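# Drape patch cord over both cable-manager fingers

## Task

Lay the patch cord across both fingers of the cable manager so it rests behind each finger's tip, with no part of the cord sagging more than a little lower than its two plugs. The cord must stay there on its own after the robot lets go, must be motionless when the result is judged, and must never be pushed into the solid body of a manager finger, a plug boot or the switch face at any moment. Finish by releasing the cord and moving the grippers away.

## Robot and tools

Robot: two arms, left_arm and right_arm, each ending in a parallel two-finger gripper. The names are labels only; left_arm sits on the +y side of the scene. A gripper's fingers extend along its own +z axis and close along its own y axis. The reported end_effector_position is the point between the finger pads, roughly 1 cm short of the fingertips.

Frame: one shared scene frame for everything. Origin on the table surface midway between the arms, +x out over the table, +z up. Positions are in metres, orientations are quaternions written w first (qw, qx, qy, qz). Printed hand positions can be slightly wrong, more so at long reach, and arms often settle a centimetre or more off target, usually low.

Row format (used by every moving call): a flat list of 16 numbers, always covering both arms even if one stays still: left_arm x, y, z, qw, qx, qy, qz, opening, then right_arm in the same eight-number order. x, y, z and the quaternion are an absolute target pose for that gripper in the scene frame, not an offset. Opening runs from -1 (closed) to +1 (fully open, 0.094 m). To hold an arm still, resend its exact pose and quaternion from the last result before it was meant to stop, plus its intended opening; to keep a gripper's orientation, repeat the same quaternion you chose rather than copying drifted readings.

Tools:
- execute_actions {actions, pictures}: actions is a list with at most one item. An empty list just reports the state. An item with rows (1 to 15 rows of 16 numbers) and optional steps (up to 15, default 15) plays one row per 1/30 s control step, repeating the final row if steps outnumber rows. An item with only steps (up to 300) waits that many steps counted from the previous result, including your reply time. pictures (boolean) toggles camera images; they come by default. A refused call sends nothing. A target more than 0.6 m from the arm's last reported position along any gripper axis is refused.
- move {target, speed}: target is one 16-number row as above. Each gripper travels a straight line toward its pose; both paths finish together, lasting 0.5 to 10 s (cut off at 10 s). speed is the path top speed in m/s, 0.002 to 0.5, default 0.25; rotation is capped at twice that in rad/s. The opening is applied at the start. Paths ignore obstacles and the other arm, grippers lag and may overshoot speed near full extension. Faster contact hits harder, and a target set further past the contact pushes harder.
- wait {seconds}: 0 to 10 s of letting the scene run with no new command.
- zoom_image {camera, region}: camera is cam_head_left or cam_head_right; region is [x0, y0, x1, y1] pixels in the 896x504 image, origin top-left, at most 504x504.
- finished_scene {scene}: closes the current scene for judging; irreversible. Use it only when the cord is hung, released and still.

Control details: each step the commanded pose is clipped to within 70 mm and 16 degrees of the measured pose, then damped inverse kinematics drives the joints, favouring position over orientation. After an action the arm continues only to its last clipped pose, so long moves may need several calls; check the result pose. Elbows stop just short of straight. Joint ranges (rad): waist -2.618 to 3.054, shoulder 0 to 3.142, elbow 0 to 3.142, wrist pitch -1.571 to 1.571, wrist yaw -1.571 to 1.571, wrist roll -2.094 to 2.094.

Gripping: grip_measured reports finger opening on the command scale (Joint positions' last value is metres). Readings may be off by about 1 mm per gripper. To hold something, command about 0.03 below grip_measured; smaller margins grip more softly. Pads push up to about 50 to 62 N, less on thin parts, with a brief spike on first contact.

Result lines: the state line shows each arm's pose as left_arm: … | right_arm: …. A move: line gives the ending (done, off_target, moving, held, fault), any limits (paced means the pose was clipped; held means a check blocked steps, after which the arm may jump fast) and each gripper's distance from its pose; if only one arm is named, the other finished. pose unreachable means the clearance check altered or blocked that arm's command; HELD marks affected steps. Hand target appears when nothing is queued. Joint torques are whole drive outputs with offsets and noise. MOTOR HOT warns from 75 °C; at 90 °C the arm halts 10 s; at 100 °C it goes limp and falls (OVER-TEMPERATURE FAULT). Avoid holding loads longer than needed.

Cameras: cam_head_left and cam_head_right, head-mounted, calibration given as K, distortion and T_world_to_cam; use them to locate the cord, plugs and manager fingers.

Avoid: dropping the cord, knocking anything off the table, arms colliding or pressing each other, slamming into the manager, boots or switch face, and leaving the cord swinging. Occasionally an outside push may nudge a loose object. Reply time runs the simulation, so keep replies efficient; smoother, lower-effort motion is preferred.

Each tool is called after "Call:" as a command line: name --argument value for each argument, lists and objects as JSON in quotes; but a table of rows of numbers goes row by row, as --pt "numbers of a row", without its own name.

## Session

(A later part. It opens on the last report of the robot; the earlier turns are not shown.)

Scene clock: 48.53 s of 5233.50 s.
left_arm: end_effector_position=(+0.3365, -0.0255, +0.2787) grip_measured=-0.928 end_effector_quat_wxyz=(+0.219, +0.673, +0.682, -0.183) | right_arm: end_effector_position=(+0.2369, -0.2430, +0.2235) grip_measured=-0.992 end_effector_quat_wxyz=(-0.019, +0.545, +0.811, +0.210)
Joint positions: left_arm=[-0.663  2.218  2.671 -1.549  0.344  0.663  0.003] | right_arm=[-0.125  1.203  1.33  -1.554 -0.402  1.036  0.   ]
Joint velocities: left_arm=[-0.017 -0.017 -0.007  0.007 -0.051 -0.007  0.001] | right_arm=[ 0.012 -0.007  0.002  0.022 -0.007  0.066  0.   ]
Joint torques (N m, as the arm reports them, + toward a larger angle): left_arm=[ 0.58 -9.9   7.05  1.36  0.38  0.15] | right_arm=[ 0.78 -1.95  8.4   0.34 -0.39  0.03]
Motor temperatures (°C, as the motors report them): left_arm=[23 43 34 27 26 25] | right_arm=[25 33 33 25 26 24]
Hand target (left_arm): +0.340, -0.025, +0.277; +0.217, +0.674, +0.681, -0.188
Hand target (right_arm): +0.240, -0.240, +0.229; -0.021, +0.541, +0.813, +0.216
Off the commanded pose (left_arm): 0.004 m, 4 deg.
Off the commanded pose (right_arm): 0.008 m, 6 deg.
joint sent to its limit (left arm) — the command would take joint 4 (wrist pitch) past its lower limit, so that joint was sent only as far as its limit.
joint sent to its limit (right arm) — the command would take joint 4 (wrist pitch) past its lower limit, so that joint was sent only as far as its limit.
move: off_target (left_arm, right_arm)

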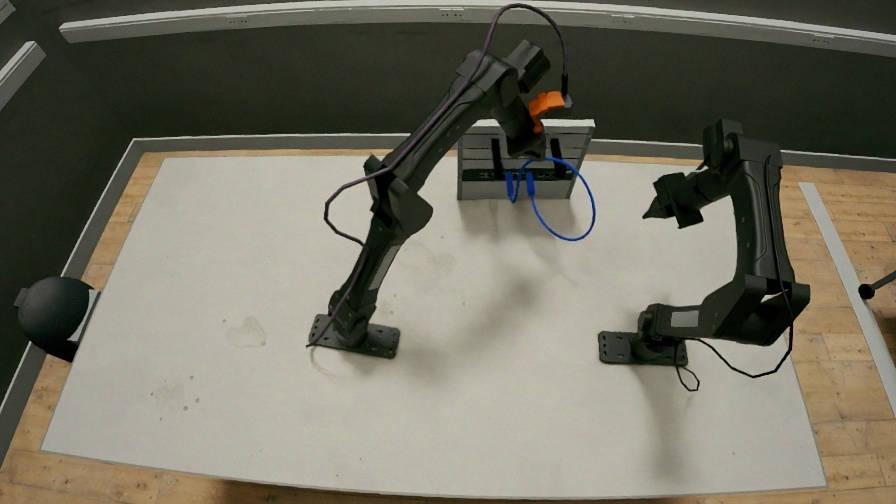

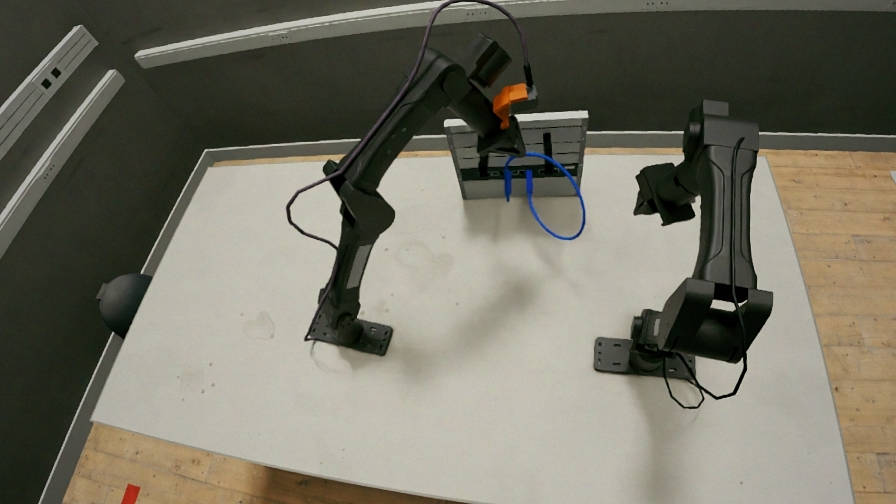

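Call:
move --target '[0.365,-0.025,0.277, 0.183,0.683,0.683,-0.183, -0.97,  0.26,-0.19,0.235, -0.066,0.533,0.819,0.201, -1]' --speed 0.02

Call:
move --target '[0.365,-0.025,0.255, 0.183,0.683,0.683,-0.183, -0.97,  0.27,-0.17,0.235, -0.066,0.533,0.819,0.201, -1]' --speed 0.015

Call:
zoom_image --camera "cam_head_right" --region '[430,90,670,290]'

Call:
zoom_image --camera "cam_head_left" --region '[440,90,680,290]'

Scene clock: 53.10 s of 5233.50 s.
left_arm: end_effector_position=(+0.3613, -0.0257, +0.2790) grip_measured=-0.928 end_effector_quat_wxyz=(+0.241, +0.666, +0.681, -0.185) | right_arm: end_effector_position=(+0.2537, -0.1929, +0.2294) grip_measured=-0.992 end_effector_quat_wxyz=(-0.074, +0.537, +0.817, +0.195)
Joint positions: left_arm=[-0.621  2.288  2.777 -1.55   0.364  0.685  0.003] | right_arm=[ 0.119  1.338  1.447 -1.554 -0.402  1.257  0.   ]
Joint velocities: left_arm=[-0.002  0.012 -0.007 -0.051  0.007 -0.007  0.   ] | right_arm=[-0.012 -0.012 -0.012 -0.022 -0.037  0.051  0.001]
Joint torques (N m, as the arm reports them, + toward a larger angle): left_arm=[  0.79 -10.39   6.84   1.45   0.38   0.15] | right_arm=[ 0.86 -3.04  8.51  0.46 -0.23  0.04]
Motor temperatures (°C, as the motors report them): left_arm=[23 44 34 28 26 25] | right_arm=[25 33 33 25 26 24]
Hand target (left_arm): +0.365, -0.025, +0.277; +0.239, +0.667, +0.680, -0.190
Hand target (right_arm): +0.261, -0.190, +0.235; -0.065, +0.533, +0.819, +0.201
Off the commanded pose (left_arm): 0.004 m, 7 deg.
Off the commanded pose (right_arm): 0.009 m, 1 deg.
joint sent to its limit (left arm) — the command would take joint 4 (wrist pitch) past its lower limit, so that joint was sent only as far as its limit.
move: off_target (left_arm)

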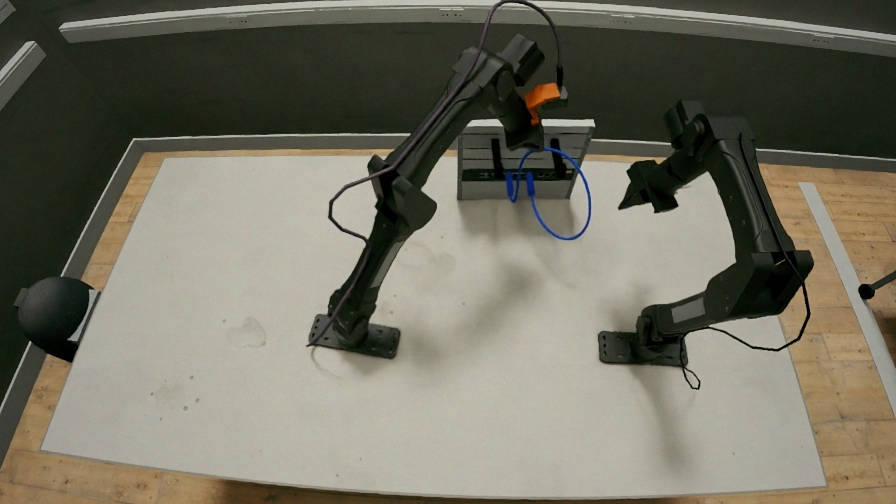

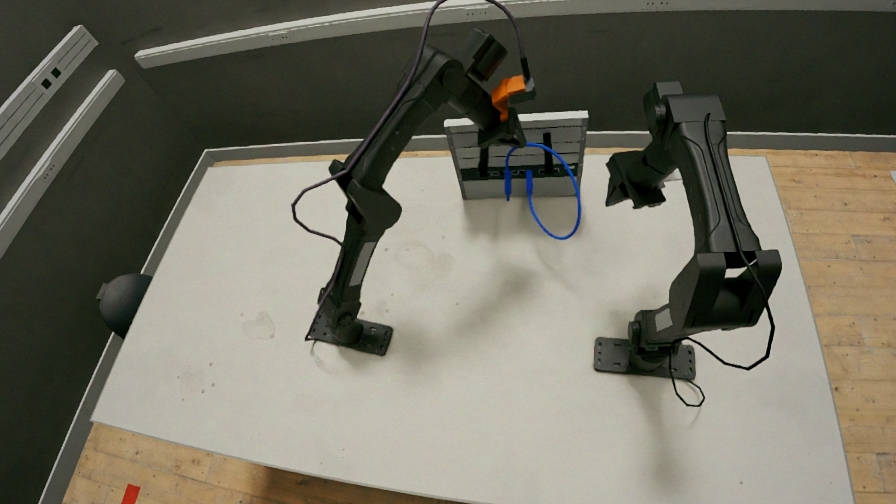

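Scene clock: 57.33 s of 5233.50 s.
left_arm: end_effector_position=(+0.3626, -0.0270, +0.2692) grip_measured=-0.928 end_effector_quat_wxyz=(+0.231, +0.674, +0.678, -0.183) | right_arm: end_effector_position=(+0.2623, -0.1724, +0.2301) grip_measured=-0.992 end_effector_quat_wxyz=(-0.077, +0.538, +0.816, +0.196)
Joint positions: left_arm=[-0.621  2.302  2.767 -1.55   0.364  0.706  0.003] | right_arm=[ 0.206  1.371  1.472 -1.512 -0.396  1.352  0.   ]
Joint velocities: left_arm=[ 0.017  0.007 -0.007  0.051 -0.022 -0.051  0.   ] | right_arm=[-0.007  0.007 -0.017 -0.007  0.095 -0.037  0.   ]
Joint torques (N m, as the arm reports them, + toward a larger angle): left_arm=[  0.66 -10.46   4.05   1.42   0.32   0.11] | right_arm=[ 0.85 -3.46  8.53  0.55 -0.15  0.04]
Motor temperatures (°C, as the motors report them): left_arm=[23 44 34 28 26 25] | right_arm=[25 33 34 26 26 24]
Hand target (left_arm): +0.365, -0.025, +0.255; +0.211, +0.675, +0.682, -0.187
Hand target (right_arm): +0.270, -0.170, +0.235; -0.065, +0.533, +0.819, +0.202
Off the commanded pose (left_arm): 0.015 m, 6 deg.
Off the commanded pose (right_arm): 0.009 m, 2 deg.
joint sent to its limit (left arm) — the command would take joint 4 (wrist pitch) past its lower limit, so that joint was sent only as far as its limit.
move: off_target (left_arm)

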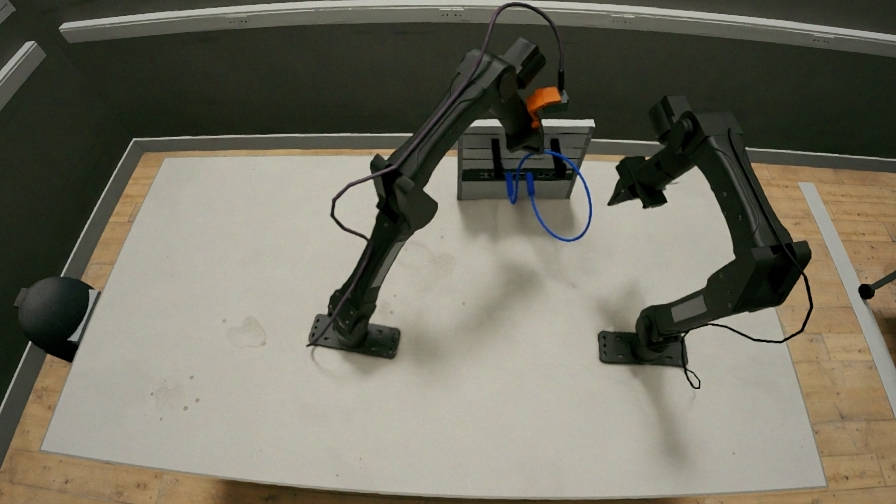

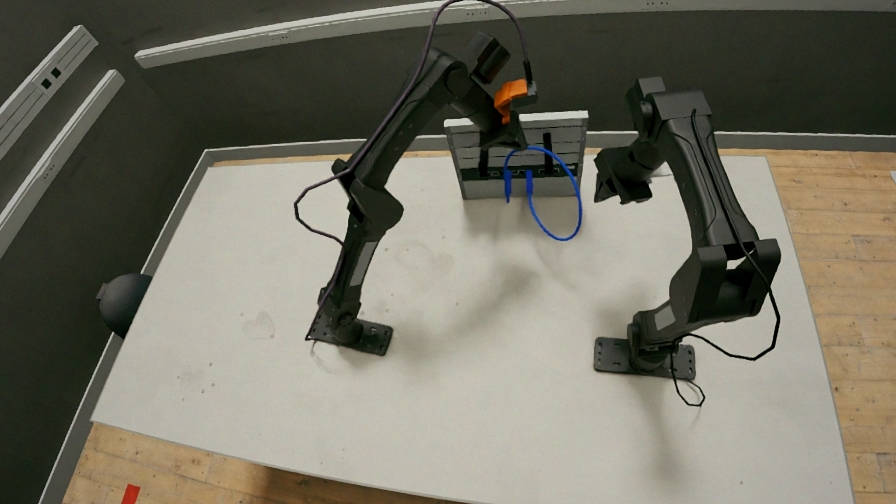

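Region (430, 90, 670, 290) of cam_head_right's 896x504 image, scaled by 2.100, with more detail than that image has.

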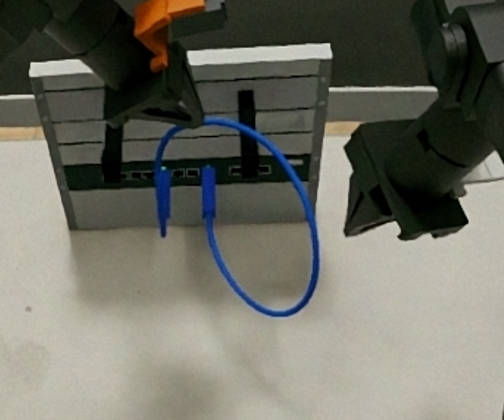

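Region (440, 90, 680, 290) of cam_head_left's 896x504 image, scaled by 2.100, with more detail than that image has.

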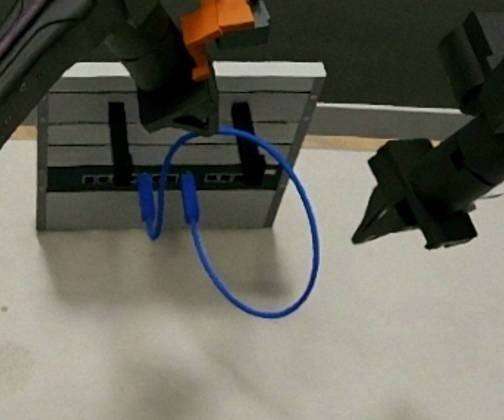

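Call:
move --target '[0.365,-0.025,0.243, 0.183,0.683,0.683,-0.183, -0.97,  0.29,-0.115,0.25, -0.066,0.533,0.819,0.201, -1]' --speed 0.02

Call:
zoom_image --camera "cam_head_right" --region '[430,90,670,290]'

Call:
zoom_image --camera "cam_head_left" --region '[440,90,680,290]'

Scene clock: 63.50 s of 5233.50 s.
left_arm: end_effector_position=(+0.3618, -0.0262, +0.2625) grip_measured=-0.928 end_effector_quat_wxyz=(+0.222, +0.678, +0.677, -0.182) | right_arm: end_effector_position=(+0.2844, -0.1190, +0.2450) grip_measured=-0.992 end_effector_quat_wxyz=(-0.076, +0.537, +0.817, +0.195)
Joint positions: left_arm=[-0.621  2.302  2.745 -1.55   0.364  0.718  0.003] | right_arm=[ 0.406  1.499  1.641 -1.476 -0.353  1.56   0.   ]
Joint velocities: left_arm=[ 0.017 -0.007 -0.002  0.051 -0.051  0.007 -0.   ] | right_arm=[-0.007  0.007  0.007 -0.022 -0.022  0.066 -0.   ]
Joint torques (N m, as the arm reports them, + toward a larger angle): left_arm=[ 0.64 -9.71  4.04  1.37  0.33  0.11] | right_arm=[ 0.79 -4.6   8.61  0.66 -0.08  0.04]
Motor temperatures (°C, as the motors report them): left_arm=[23 45 33 28 26 25] | right_arm=[25 34 34 26 26 24]
Hand target (left_arm): +0.365, -0.025, +0.243; +0.196, +0.679, +0.683, -0.185
Hand target (right_arm): +0.291, -0.115, +0.250; -0.065, +0.533, +0.819, +0.202
Off the commanded pose (left_arm): 0.020 m, 5 deg.
Off the commanded pose (right_arm): 0.008 m, 1 deg.
joint sent to its limit (left arm) — the command would take joint 4 (wrist pitch) past its lower limit, so that joint was sent only as far as its limit.
move: off_target (left_arm)

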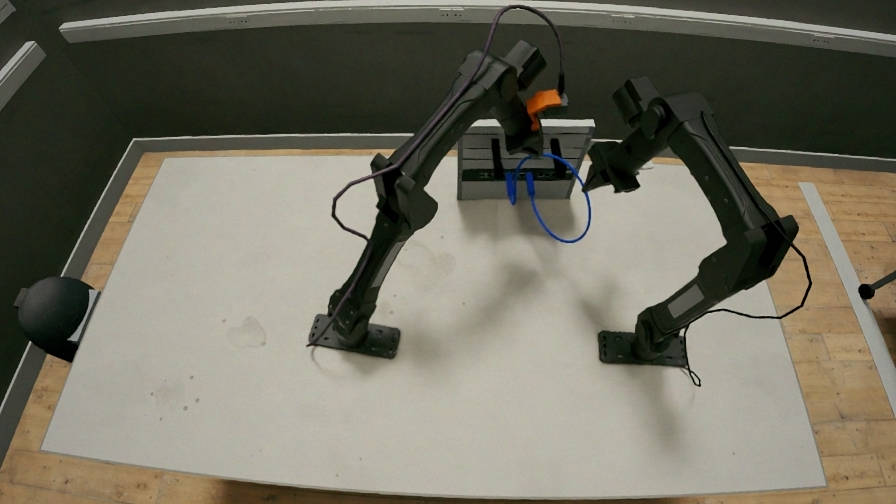

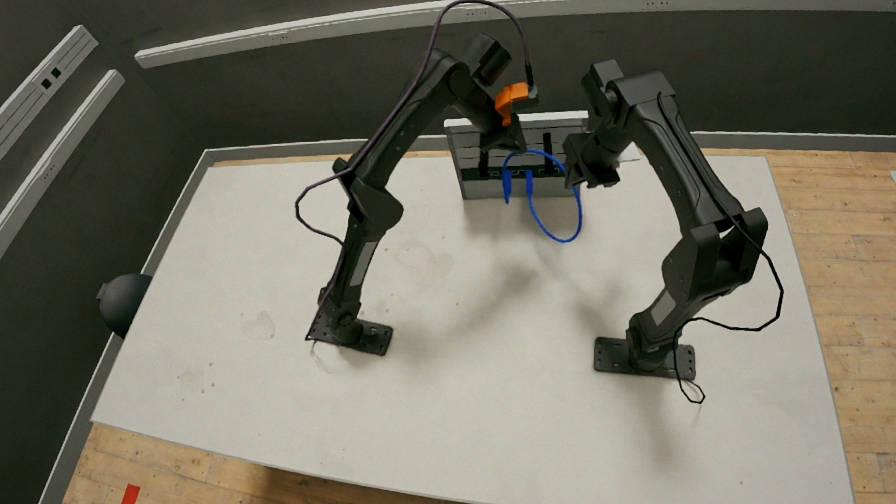

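Region (430, 90, 670, 290) of cam_head_right's 896x504 image, scaled by 2.100, with more detail than that image has.

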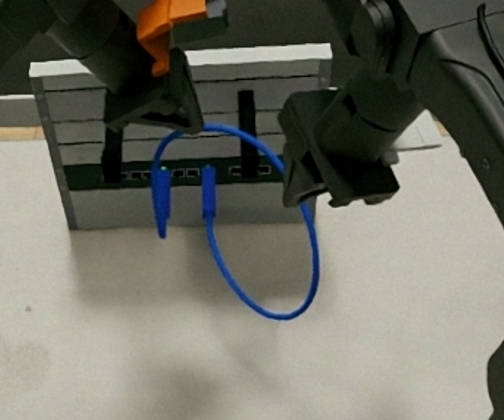

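Region (440, 90, 680, 290) of cam_head_left's 896x504 image, scaled by 2.100, with more detail than that image has.

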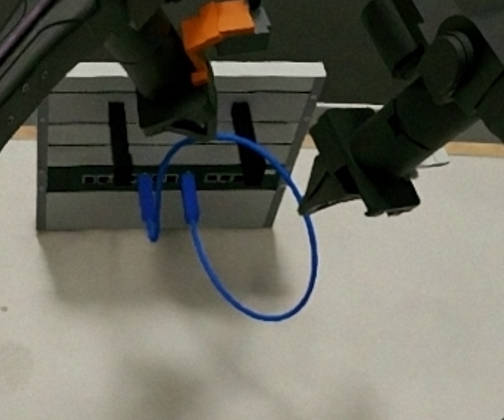

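Call:
move --target '[0.365,-0.025,0.24, 0.183,0.683,0.683,-0.183, -0.97,  0.295,-0.095,0.25, -0.066,0.533,0.819,0.201, -1]' --speed 0.02

Call:
move --target '[0.365,-0.025,0.24, 0.183,0.683,0.683,-0.183, -0.97,  0.31,-0.095,0.232, -0.066,0.533,0.819,0.201, -1]' --speed 0.02

Call:
zoom_image --camera "cam_head_right" --region '[430,90,670,290]'

Call:
zoom_image --camera "cam_head_left" --region '[440,90,680,290]'

Scene clock: 67.27 s of 5233.50 s.
left_arm: end_effector_position=(+0.3633, -0.0276, +0.2556) grip_measured=-0.928 end_effector_quat_wxyz=(+0.215, +0.679, +0.678, -0.181) | right_arm: end_effector_position=(+0.2891, -0.0992, +0.2445) grip_measured=-0.992 end_effector_quat_wxyz=(-0.076, +0.538, +0.817, +0.193)
Joint positions: left_arm=[-0.621  2.317  2.745 -1.55   0.364  0.721  0.003] | right_arm=[ 0.471  1.54   1.676 -1.452 -0.336  1.627  0.   ]
Joint velocities: left_arm=[-0.002  0.012 -0.017 -0.007 -0.022  0.022 -0.001] | right_arm=[-0.002  0.017  0.012 -0.051 -0.051  0.066 -0.001]
Joint torques (N m, as the arm reports them, + toward a larger angle): left_arm=[  0.62 -10.75   3.94   1.32   0.31   0.12] | right_arm=[ 0.8  -5.1   8.6   0.7  -0.08  0.04]
Motor temperatures (°C, as the motors report them): left_arm=[23 45 33 28 26 25] | right_arm=[25 34 34 26 26 24]
Hand target (left_arm): +0.365, -0.025, +0.240; +0.192, +0.680, +0.683, -0.184
Hand target (right_arm): +0.295, -0.095, +0.250; -0.066, +0.533, +0.819, +0.201
Off the commanded pose (left_arm): 0.016 m, 4 deg.
Off the commanded pose (right_arm): 0.009 m, 2 deg.
joint sent to its limit (left arm) — the command would take joint 4 (wrist pitch) past its lower limit, so that joint was sent only as far as its limit.
move: off_target (left_arm)

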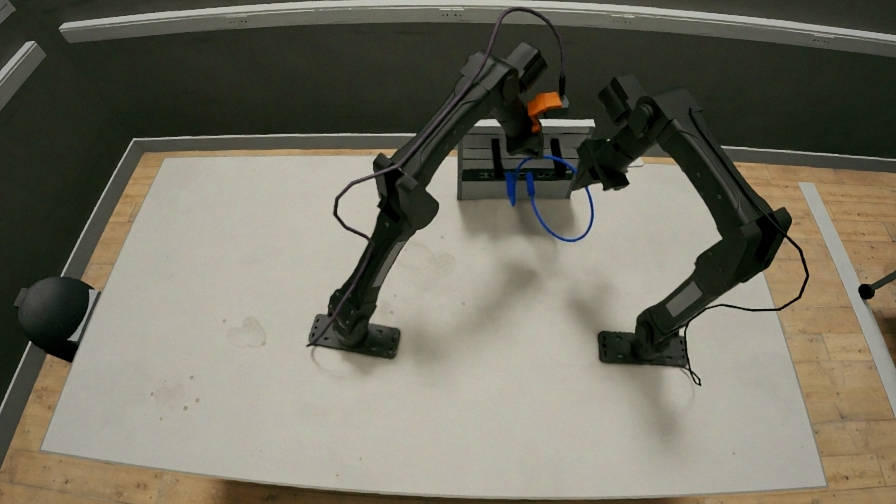

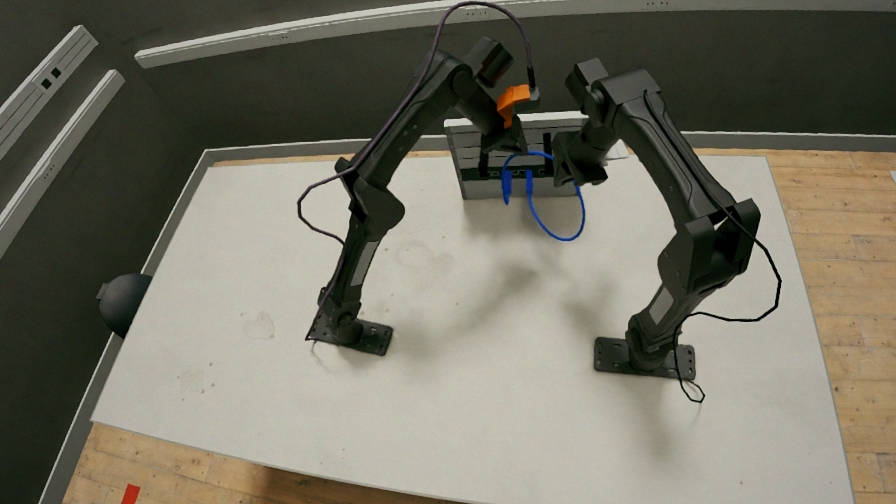

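Scene clock: 69.17 s of 5233.50 s.
left_arm: end_effector_position=(+0.3633, -0.0276, +0.2556) grip_measured=-0.928 end_effector_quat_wxyz=(+0.215, +0.679, +0.678, -0.181) | right_arm: end_effector_position=(+0.3056, -0.0919, +0.2411) grip_measured=-0.992 end_effector_quat_wxyz=(-0.064, +0.528, +0.820, +0.210)
Joint positions: left_arm=[-0.621  2.317  2.745 -1.55   0.364  0.721  0.003] | right_arm=[ 0.471  1.565  1.676 -1.387 -0.336  1.615  0.   ]
Joint velocities: left_arm=[-0.007 -0.017 -0.002  0.007 -0.037  0.066 -0.001] | right_arm=[ 0.007 -0.002 -0.022  0.022  0.051  0.007  0.   ]
Joint torques (N m, as the arm reports them, + toward a larger angle): left_arm=[  0.67 -10.76   3.74   1.32   0.29   0.13] | right_arm=[-1.23 -5.36  4.84  0.76 -0.14 -0.09]
Motor temperatures (°C, as the motors report them): left_arm=[23 46 33 28 26 25] | right_arm=[25 34 34 26 26 24]
Hand target (left_arm): +0.365, -0.025, +0.240; +0.192, +0.680, +0.683, -0.184
Hand target (right_arm): +0.310, -0.095, +0.232; -0.066, +0.533, +0.819, +0.201
Off the commanded pose (left_arm): 0.016 m, 4 deg.
Off the commanded pose (right_arm): 0.011 m, 1 deg.
joint sent to its limit (left arm) — the command would take joint 4 (wrist pitch) past its lower limit, so that joint was sent only as far as its limit.
move: off_target (left_arm, right_arm)

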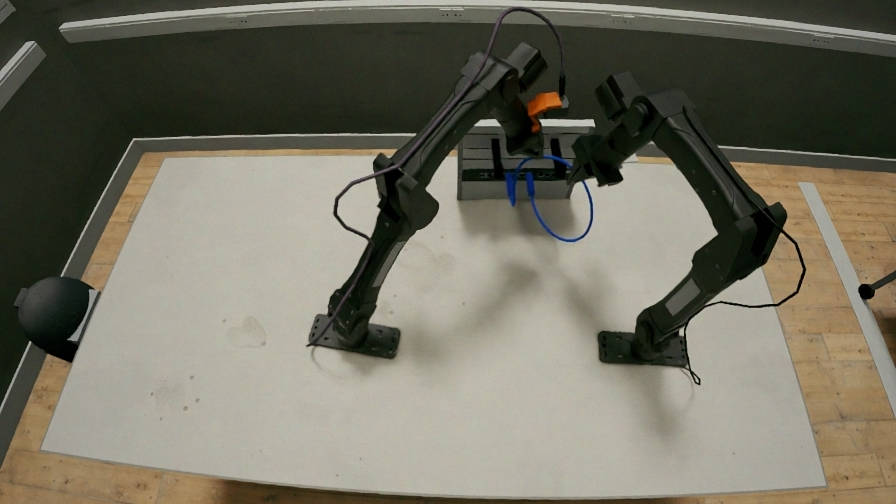

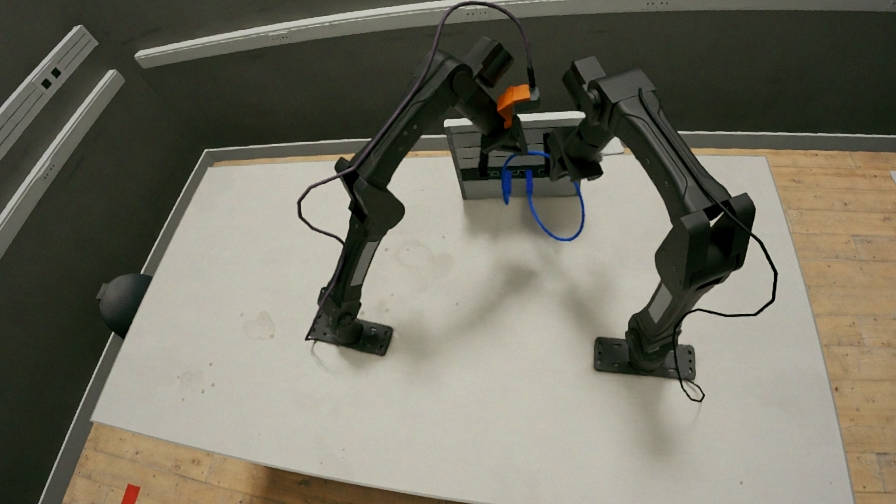

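Region (430, 90, 670, 290) of cam_head_right's 896x504 image, scaled by 2.100, with more detail than that image has.

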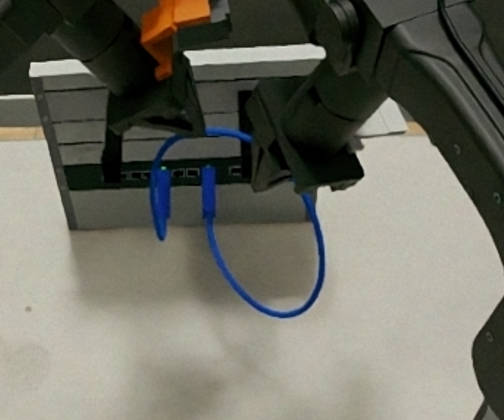

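Region (440, 90, 680, 290) of cam_head_left's 896x504 image, scaled by 2.100, with more detail than that image has.

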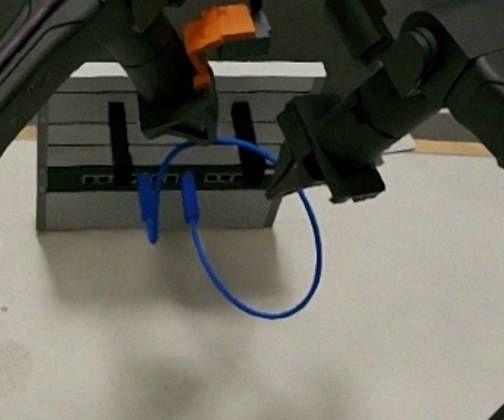

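Call:
move --target '[0.365,-0.025,0.24, 0.183,0.683,0.683,-0.183, -0.97,  0.312,-0.105,0.215, -0.066,0.533,0.819,0.201, -1]' --speed 0.015

Call:
move --target '[0.365,-0.025,0.24, 0.183,0.683,0.683,-0.183, -0.97,  0.35,-0.105,0.222, -0.066,0.533,0.819,0.201, -1]' --speed 0.015

Call:
zoom_image --camera "cam_head_right" --region '[430,90,670,290]'

Call:
zoom_image --camera "cam_head_left" --region '[440,90,680,290]'

Scene clock: 72.87 s of 5233.50 s.
left_arm: end_effector_position=(+0.3633, -0.0276, +0.2556) grip_measured=-0.928 end_effector_quat_wxyz=(+0.215, +0.679, +0.678, -0.181) | right_arm: end_effector_position=(+0.3111, -0.1028, +0.2162) grip_measured=-0.992 end_effector_quat_wxyz=(-0.067, +0.533, +0.820, +0.197)
Joint positions: left_arm=[-0.621  2.317  2.745 -1.55   0.364  0.721  0.003] | right_arm=[ 0.433  1.565  1.583 -1.331 -0.336  1.579  0.   ]
Joint velocities: left_arm=[-0.017 -0.002 -0.002  0.037 -0.051  0.022  0.001] | right_arm=[-0.002 -0.007 -0.017  0.066  0.051 -0.066  0.001]
Joint torques (N m, as the arm reports them, + toward a larger angle): left_arm=[  0.6  -10.75   3.81   1.34   0.3    0.11] | right_arm=[-0.93 -7.07  5.01  0.7  -0.27 -0.1 ]
Motor temperatures (°C, as the motors report them): left_arm=[23 46 32 28 26 25] | right_arm=[25 35 33 26 26 24]
Hand target (left_arm): +0.365, -0.025, +0.240; +0.192, +0.680, +0.683, -0.184
Hand target (right_arm): +0.311, -0.105, +0.215; -0.066, +0.533, +0.819, +0.201
Off the commanded pose (left_arm): 0.016 m, 4 deg.
Off the commanded pose (right_arm): 0.003 m, 0 deg.
joint sent to its limit (left arm) — the command would take joint 4 (wrist pitch) past its lower limit, so that joint was sent only as far as its limit.
move: off_target (left_arm)

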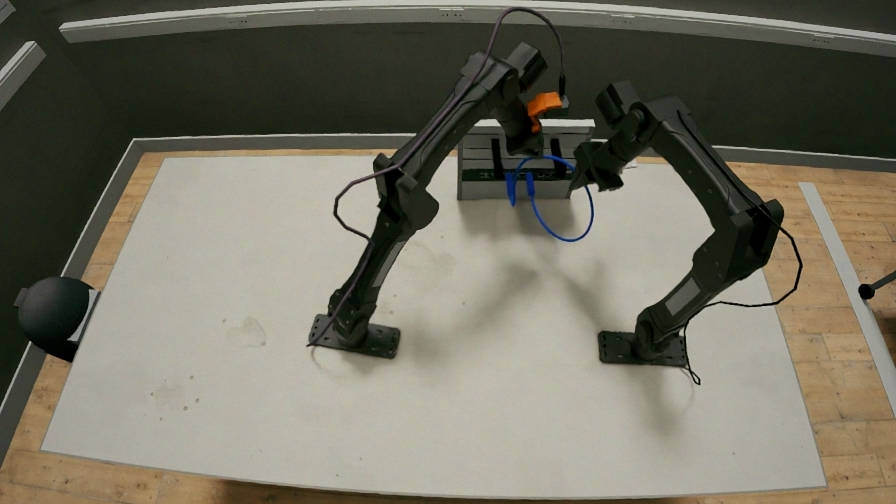

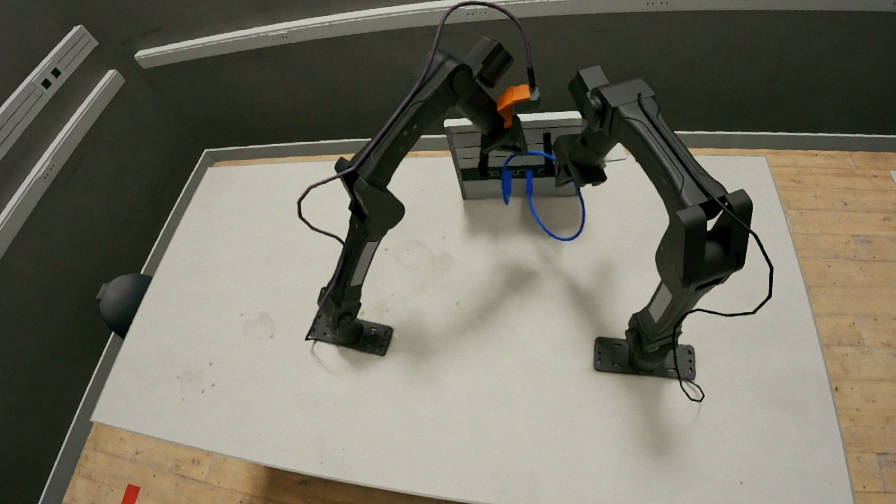

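Scene clock: 75.70 s of 5233.50 s.
left_arm: end_effector_position=(+0.3633, -0.0276, +0.2556) grip_measured=-0.928 end_effector_quat_wxyz=(+0.215, +0.679, +0.678, -0.181) | right_arm: end_effector_position=(+0.3467, -0.1046, +0.2176) grip_measured=-0.992 end_effector_quat_wxyz=(-0.064, +0.533, +0.820, +0.198)
Joint positions: left_arm=[-0.621  2.317  2.745 -1.55   0.364  0.721  0.003] | right_arm=[ 0.388  1.692  1.724 -1.356 -0.342  1.533  0.   ]
Joint velocities: left_arm=[ 0.012  0.012  0.012  0.022  0.022 -0.007 -0.   ] | right_arm=[-0.002 -0.002  0.002 -0.051 -0.007  0.007  0.001]
Joint torques (N m, as the arm reports them, + toward a larger angle): left_arm=[  0.63 -10.66   3.77   1.35   0.32   0.13] | right_arm=[-1.01 -6.5   8.92  0.42 -0.31 -0.06]
Motor temperatures (°C, as the motors report them): left_arm=[23 46 32 28 26 25] | right_arm=[25 35 33 26 26 24]
Hand target (left_arm): +0.365, -0.025, +0.240; +0.192, +0.680, +0.683, -0.184
Hand target (right_arm): +0.350, -0.106, +0.222; -0.066, +0.533, +0.819, +0.202
Off the commanded pose (left_arm): 0.016 m, 4 deg.
Off the commanded pose (right_arm): 0.006 m, 0 deg.
joint sent to its limit (left arm) — the command would take joint 4 (wrist pitch) past its lower limit, so that joint was sent only as far as its limit.
move: off_target (left_arm)

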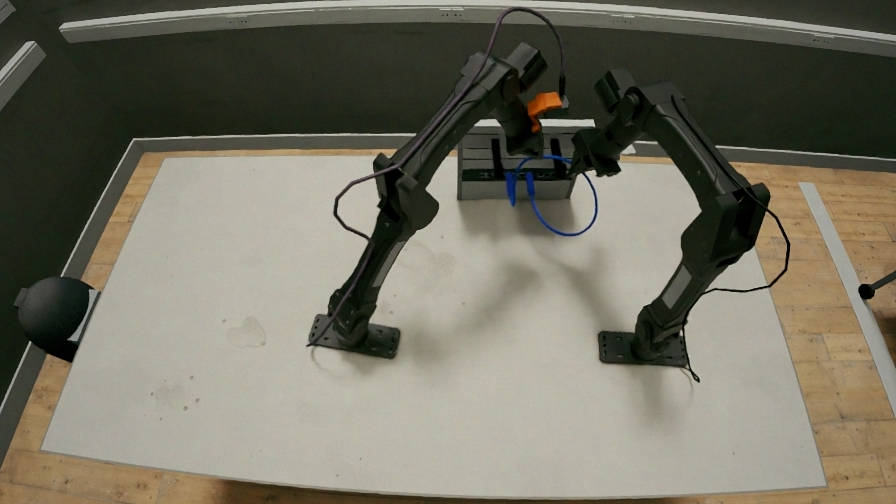

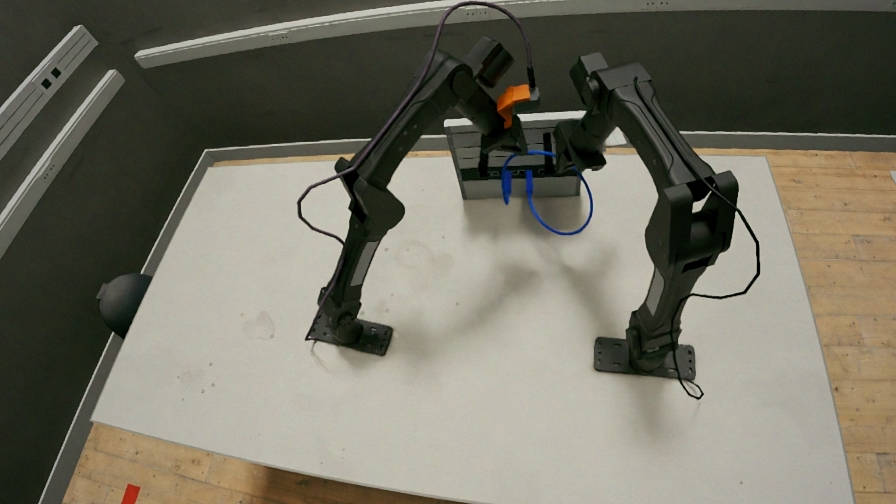

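Region (430, 90, 670, 290) of cam_head_right's 896x504 image, scaled by 2.100, with more detail than that image has.

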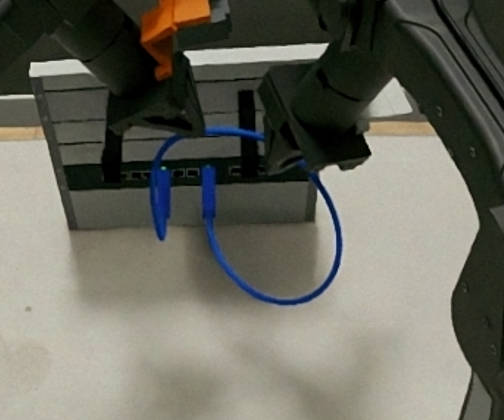

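Region (440, 90, 680, 290) of cam_head_left's 896x504 image, scaled by 2.100, with more detail than that image has.

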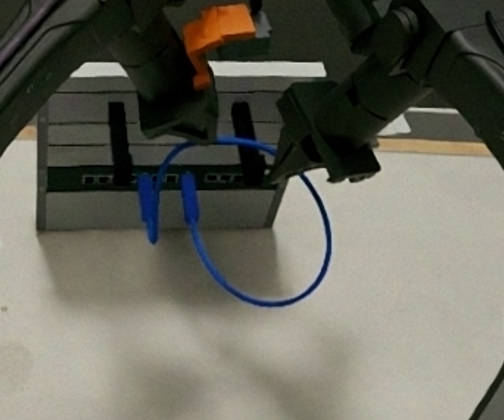

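Call:
move --target '[0.365,-0.025,0.265, 0.183,0.683,0.683,-0.183, -0.97,  0.37,-0.105,0.225, -0.066,0.533,0.819,0.201, -1]' --speed 0.015

Call:
move --target '[0.30,0.02,0.265, 0.183,0.683,0.683,-0.183, -0.97,  0.37,-0.105,0.225, -0.066,0.533,0.819,0.201, -1]' --speed 0.02

Call:
zoom_image --camera "cam_head_right" --region '[430,90,670,290]'

Call:
zoom_image --camera "cam_head_left" --region '[440,90,680,290]'

Scene clock: 80.03 s of 5233.50 s.
left_arm: end_effector_position=(+0.3633, -0.0276, +0.2556) grip_measured=-0.928 end_effector_quat_wxyz=(+0.215, +0.678, +0.679, -0.182) | right_arm: end_effector_position=(+0.3664, -0.1042, +0.2207) grip_measured=-0.992 end_effector_quat_wxyz=(-0.064, +0.533, +0.820, +0.197)
Joint positions: left_arm=[-0.621  2.317  2.745 -1.55   0.364  0.718  0.003] | right_arm=[ 0.37   1.776  1.837 -1.393 -0.347  1.513  0.   ]
Joint velocities: left_arm=[ 0.002  0.012  0.002 -0.037 -0.007 -0.066 -0.001] | right_arm=[-0.017 -0.002 -0.012 -0.022  0.066 -0.037 -0.001]
Joint torques (N m, as the arm reports them, + toward a larger angle): left_arm=[  0.7  -12.56   7.03   1.33   0.32  -0.08] | right_arm=[-1.   -7.07  8.85  0.47 -0.33 -0.07]
Motor temperatures (°C, as the motors report them): left_arm=[23 47 32 28 26 25] | right_arm=[25 36 34 26 26 24]
Hand target (left_arm): +0.365, -0.025, +0.265; +0.223, +0.672, +0.681, -0.187
Hand target (right_arm): +0.370, -0.105, +0.225; -0.066, +0.533, +0.819, +0.201
Off the commanded pose (left_arm): 0.010 m, 4 deg.
Off the commanded pose (right_arm): 0.006 m, 0 deg.
joint sent to its limit (left arm) — the command would take joint 4 (wrist pitch) past its lower limit, so that joint was sent only as far as its limit.
move: off_target (left_arm)

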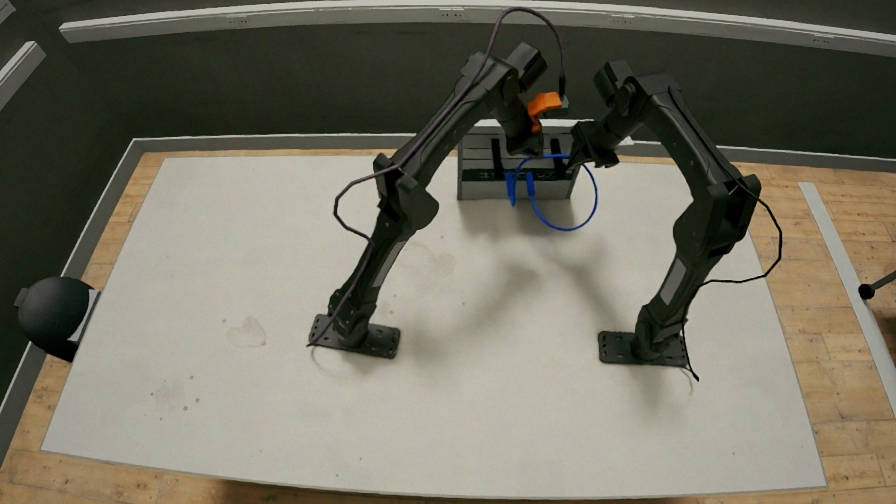

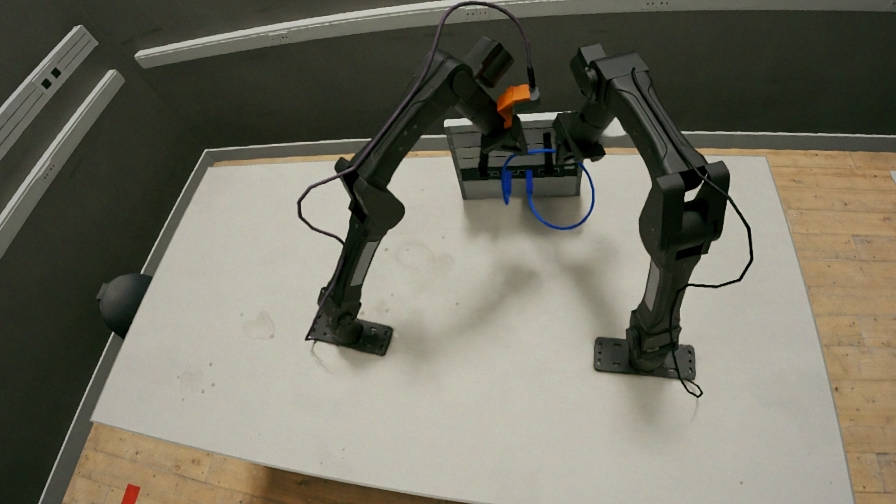

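Scene clock: 84.23 s of 5233.50 s.
left_arm: end_effector_position=(+0.3071, +0.0194, +0.2616) grip_measured=-0.928 end_effector_quat_wxyz=(+0.184, +0.683, +0.683, -0.183) | right_arm: end_effector_position=(+0.3661, -0.1042, +0.2206) grip_measured=-0.992 end_effector_quat_wxyz=(-0.065, +0.533, +0.820, +0.197)
Joint positions: left_arm=[-0.633  1.935  2.17  -1.419  0.364  0.718  0.003] | right_arm=[ 0.37   1.776  1.837 -1.395 -0.347  1.513  0.   ]
Joint velocities: left_arm=[ 0.002 -0.012 -0.007 -0.007  0.007  0.007  0.   ] | right_arm=[ 0.012 -0.007 -0.017 -0.081  0.007  0.022  0.   ]
Joint torques (N m, as the arm reports them, + toward a larger angle): left_arm=[ -0.84 -11.42   4.56   1.31   0.16  -0.06] | right_arm=[-0.92 -7.06  8.83  0.43 -0.33 -0.08]
Motor temperatures (°C, as the motors report them): left_arm=[23 48 32 28 26 25] | right_arm=[25 37 34 26 26 24]
Hand target (left_arm): +0.300, +0.021, +0.264; +0.183, +0.683, +0.683, -0.183
Hand target (right_arm): +0.370, -0.105, +0.225; -0.066, +0.533, +0.819, +0.201
Off the commanded pose (left_arm): 0.008 m, 0 deg.
Off the commanded pose (right_arm): 0.006 m, 0 deg.
move: done

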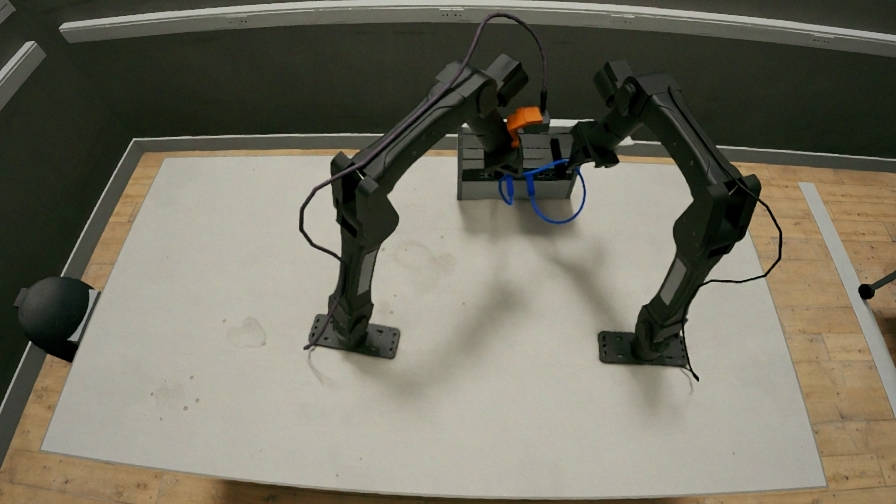

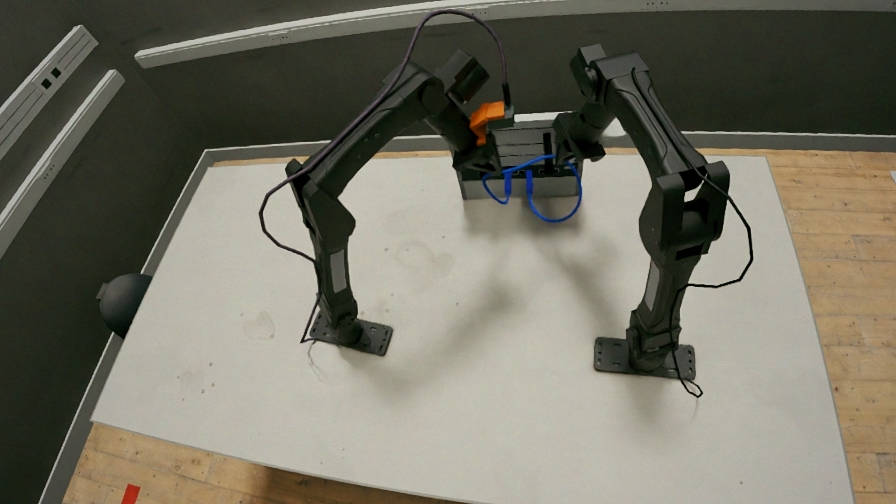

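Region (430, 90, 670, 290) of cam_head_right's 896x504 image, scaled by 2.100, with more detail than that image has.

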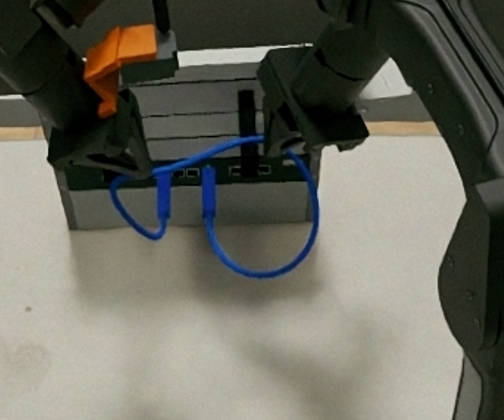

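Region (440, 90, 680, 290) of cam_head_left's 896x504 image, scaled by 2.100, with more detail than that image has.

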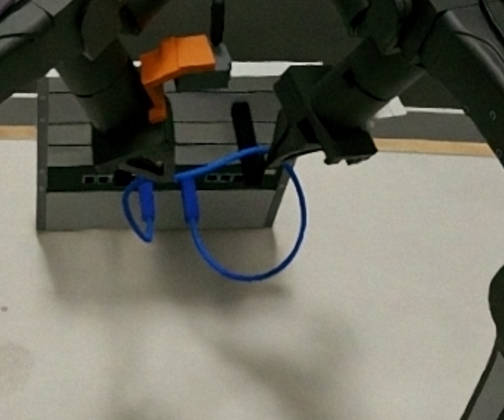

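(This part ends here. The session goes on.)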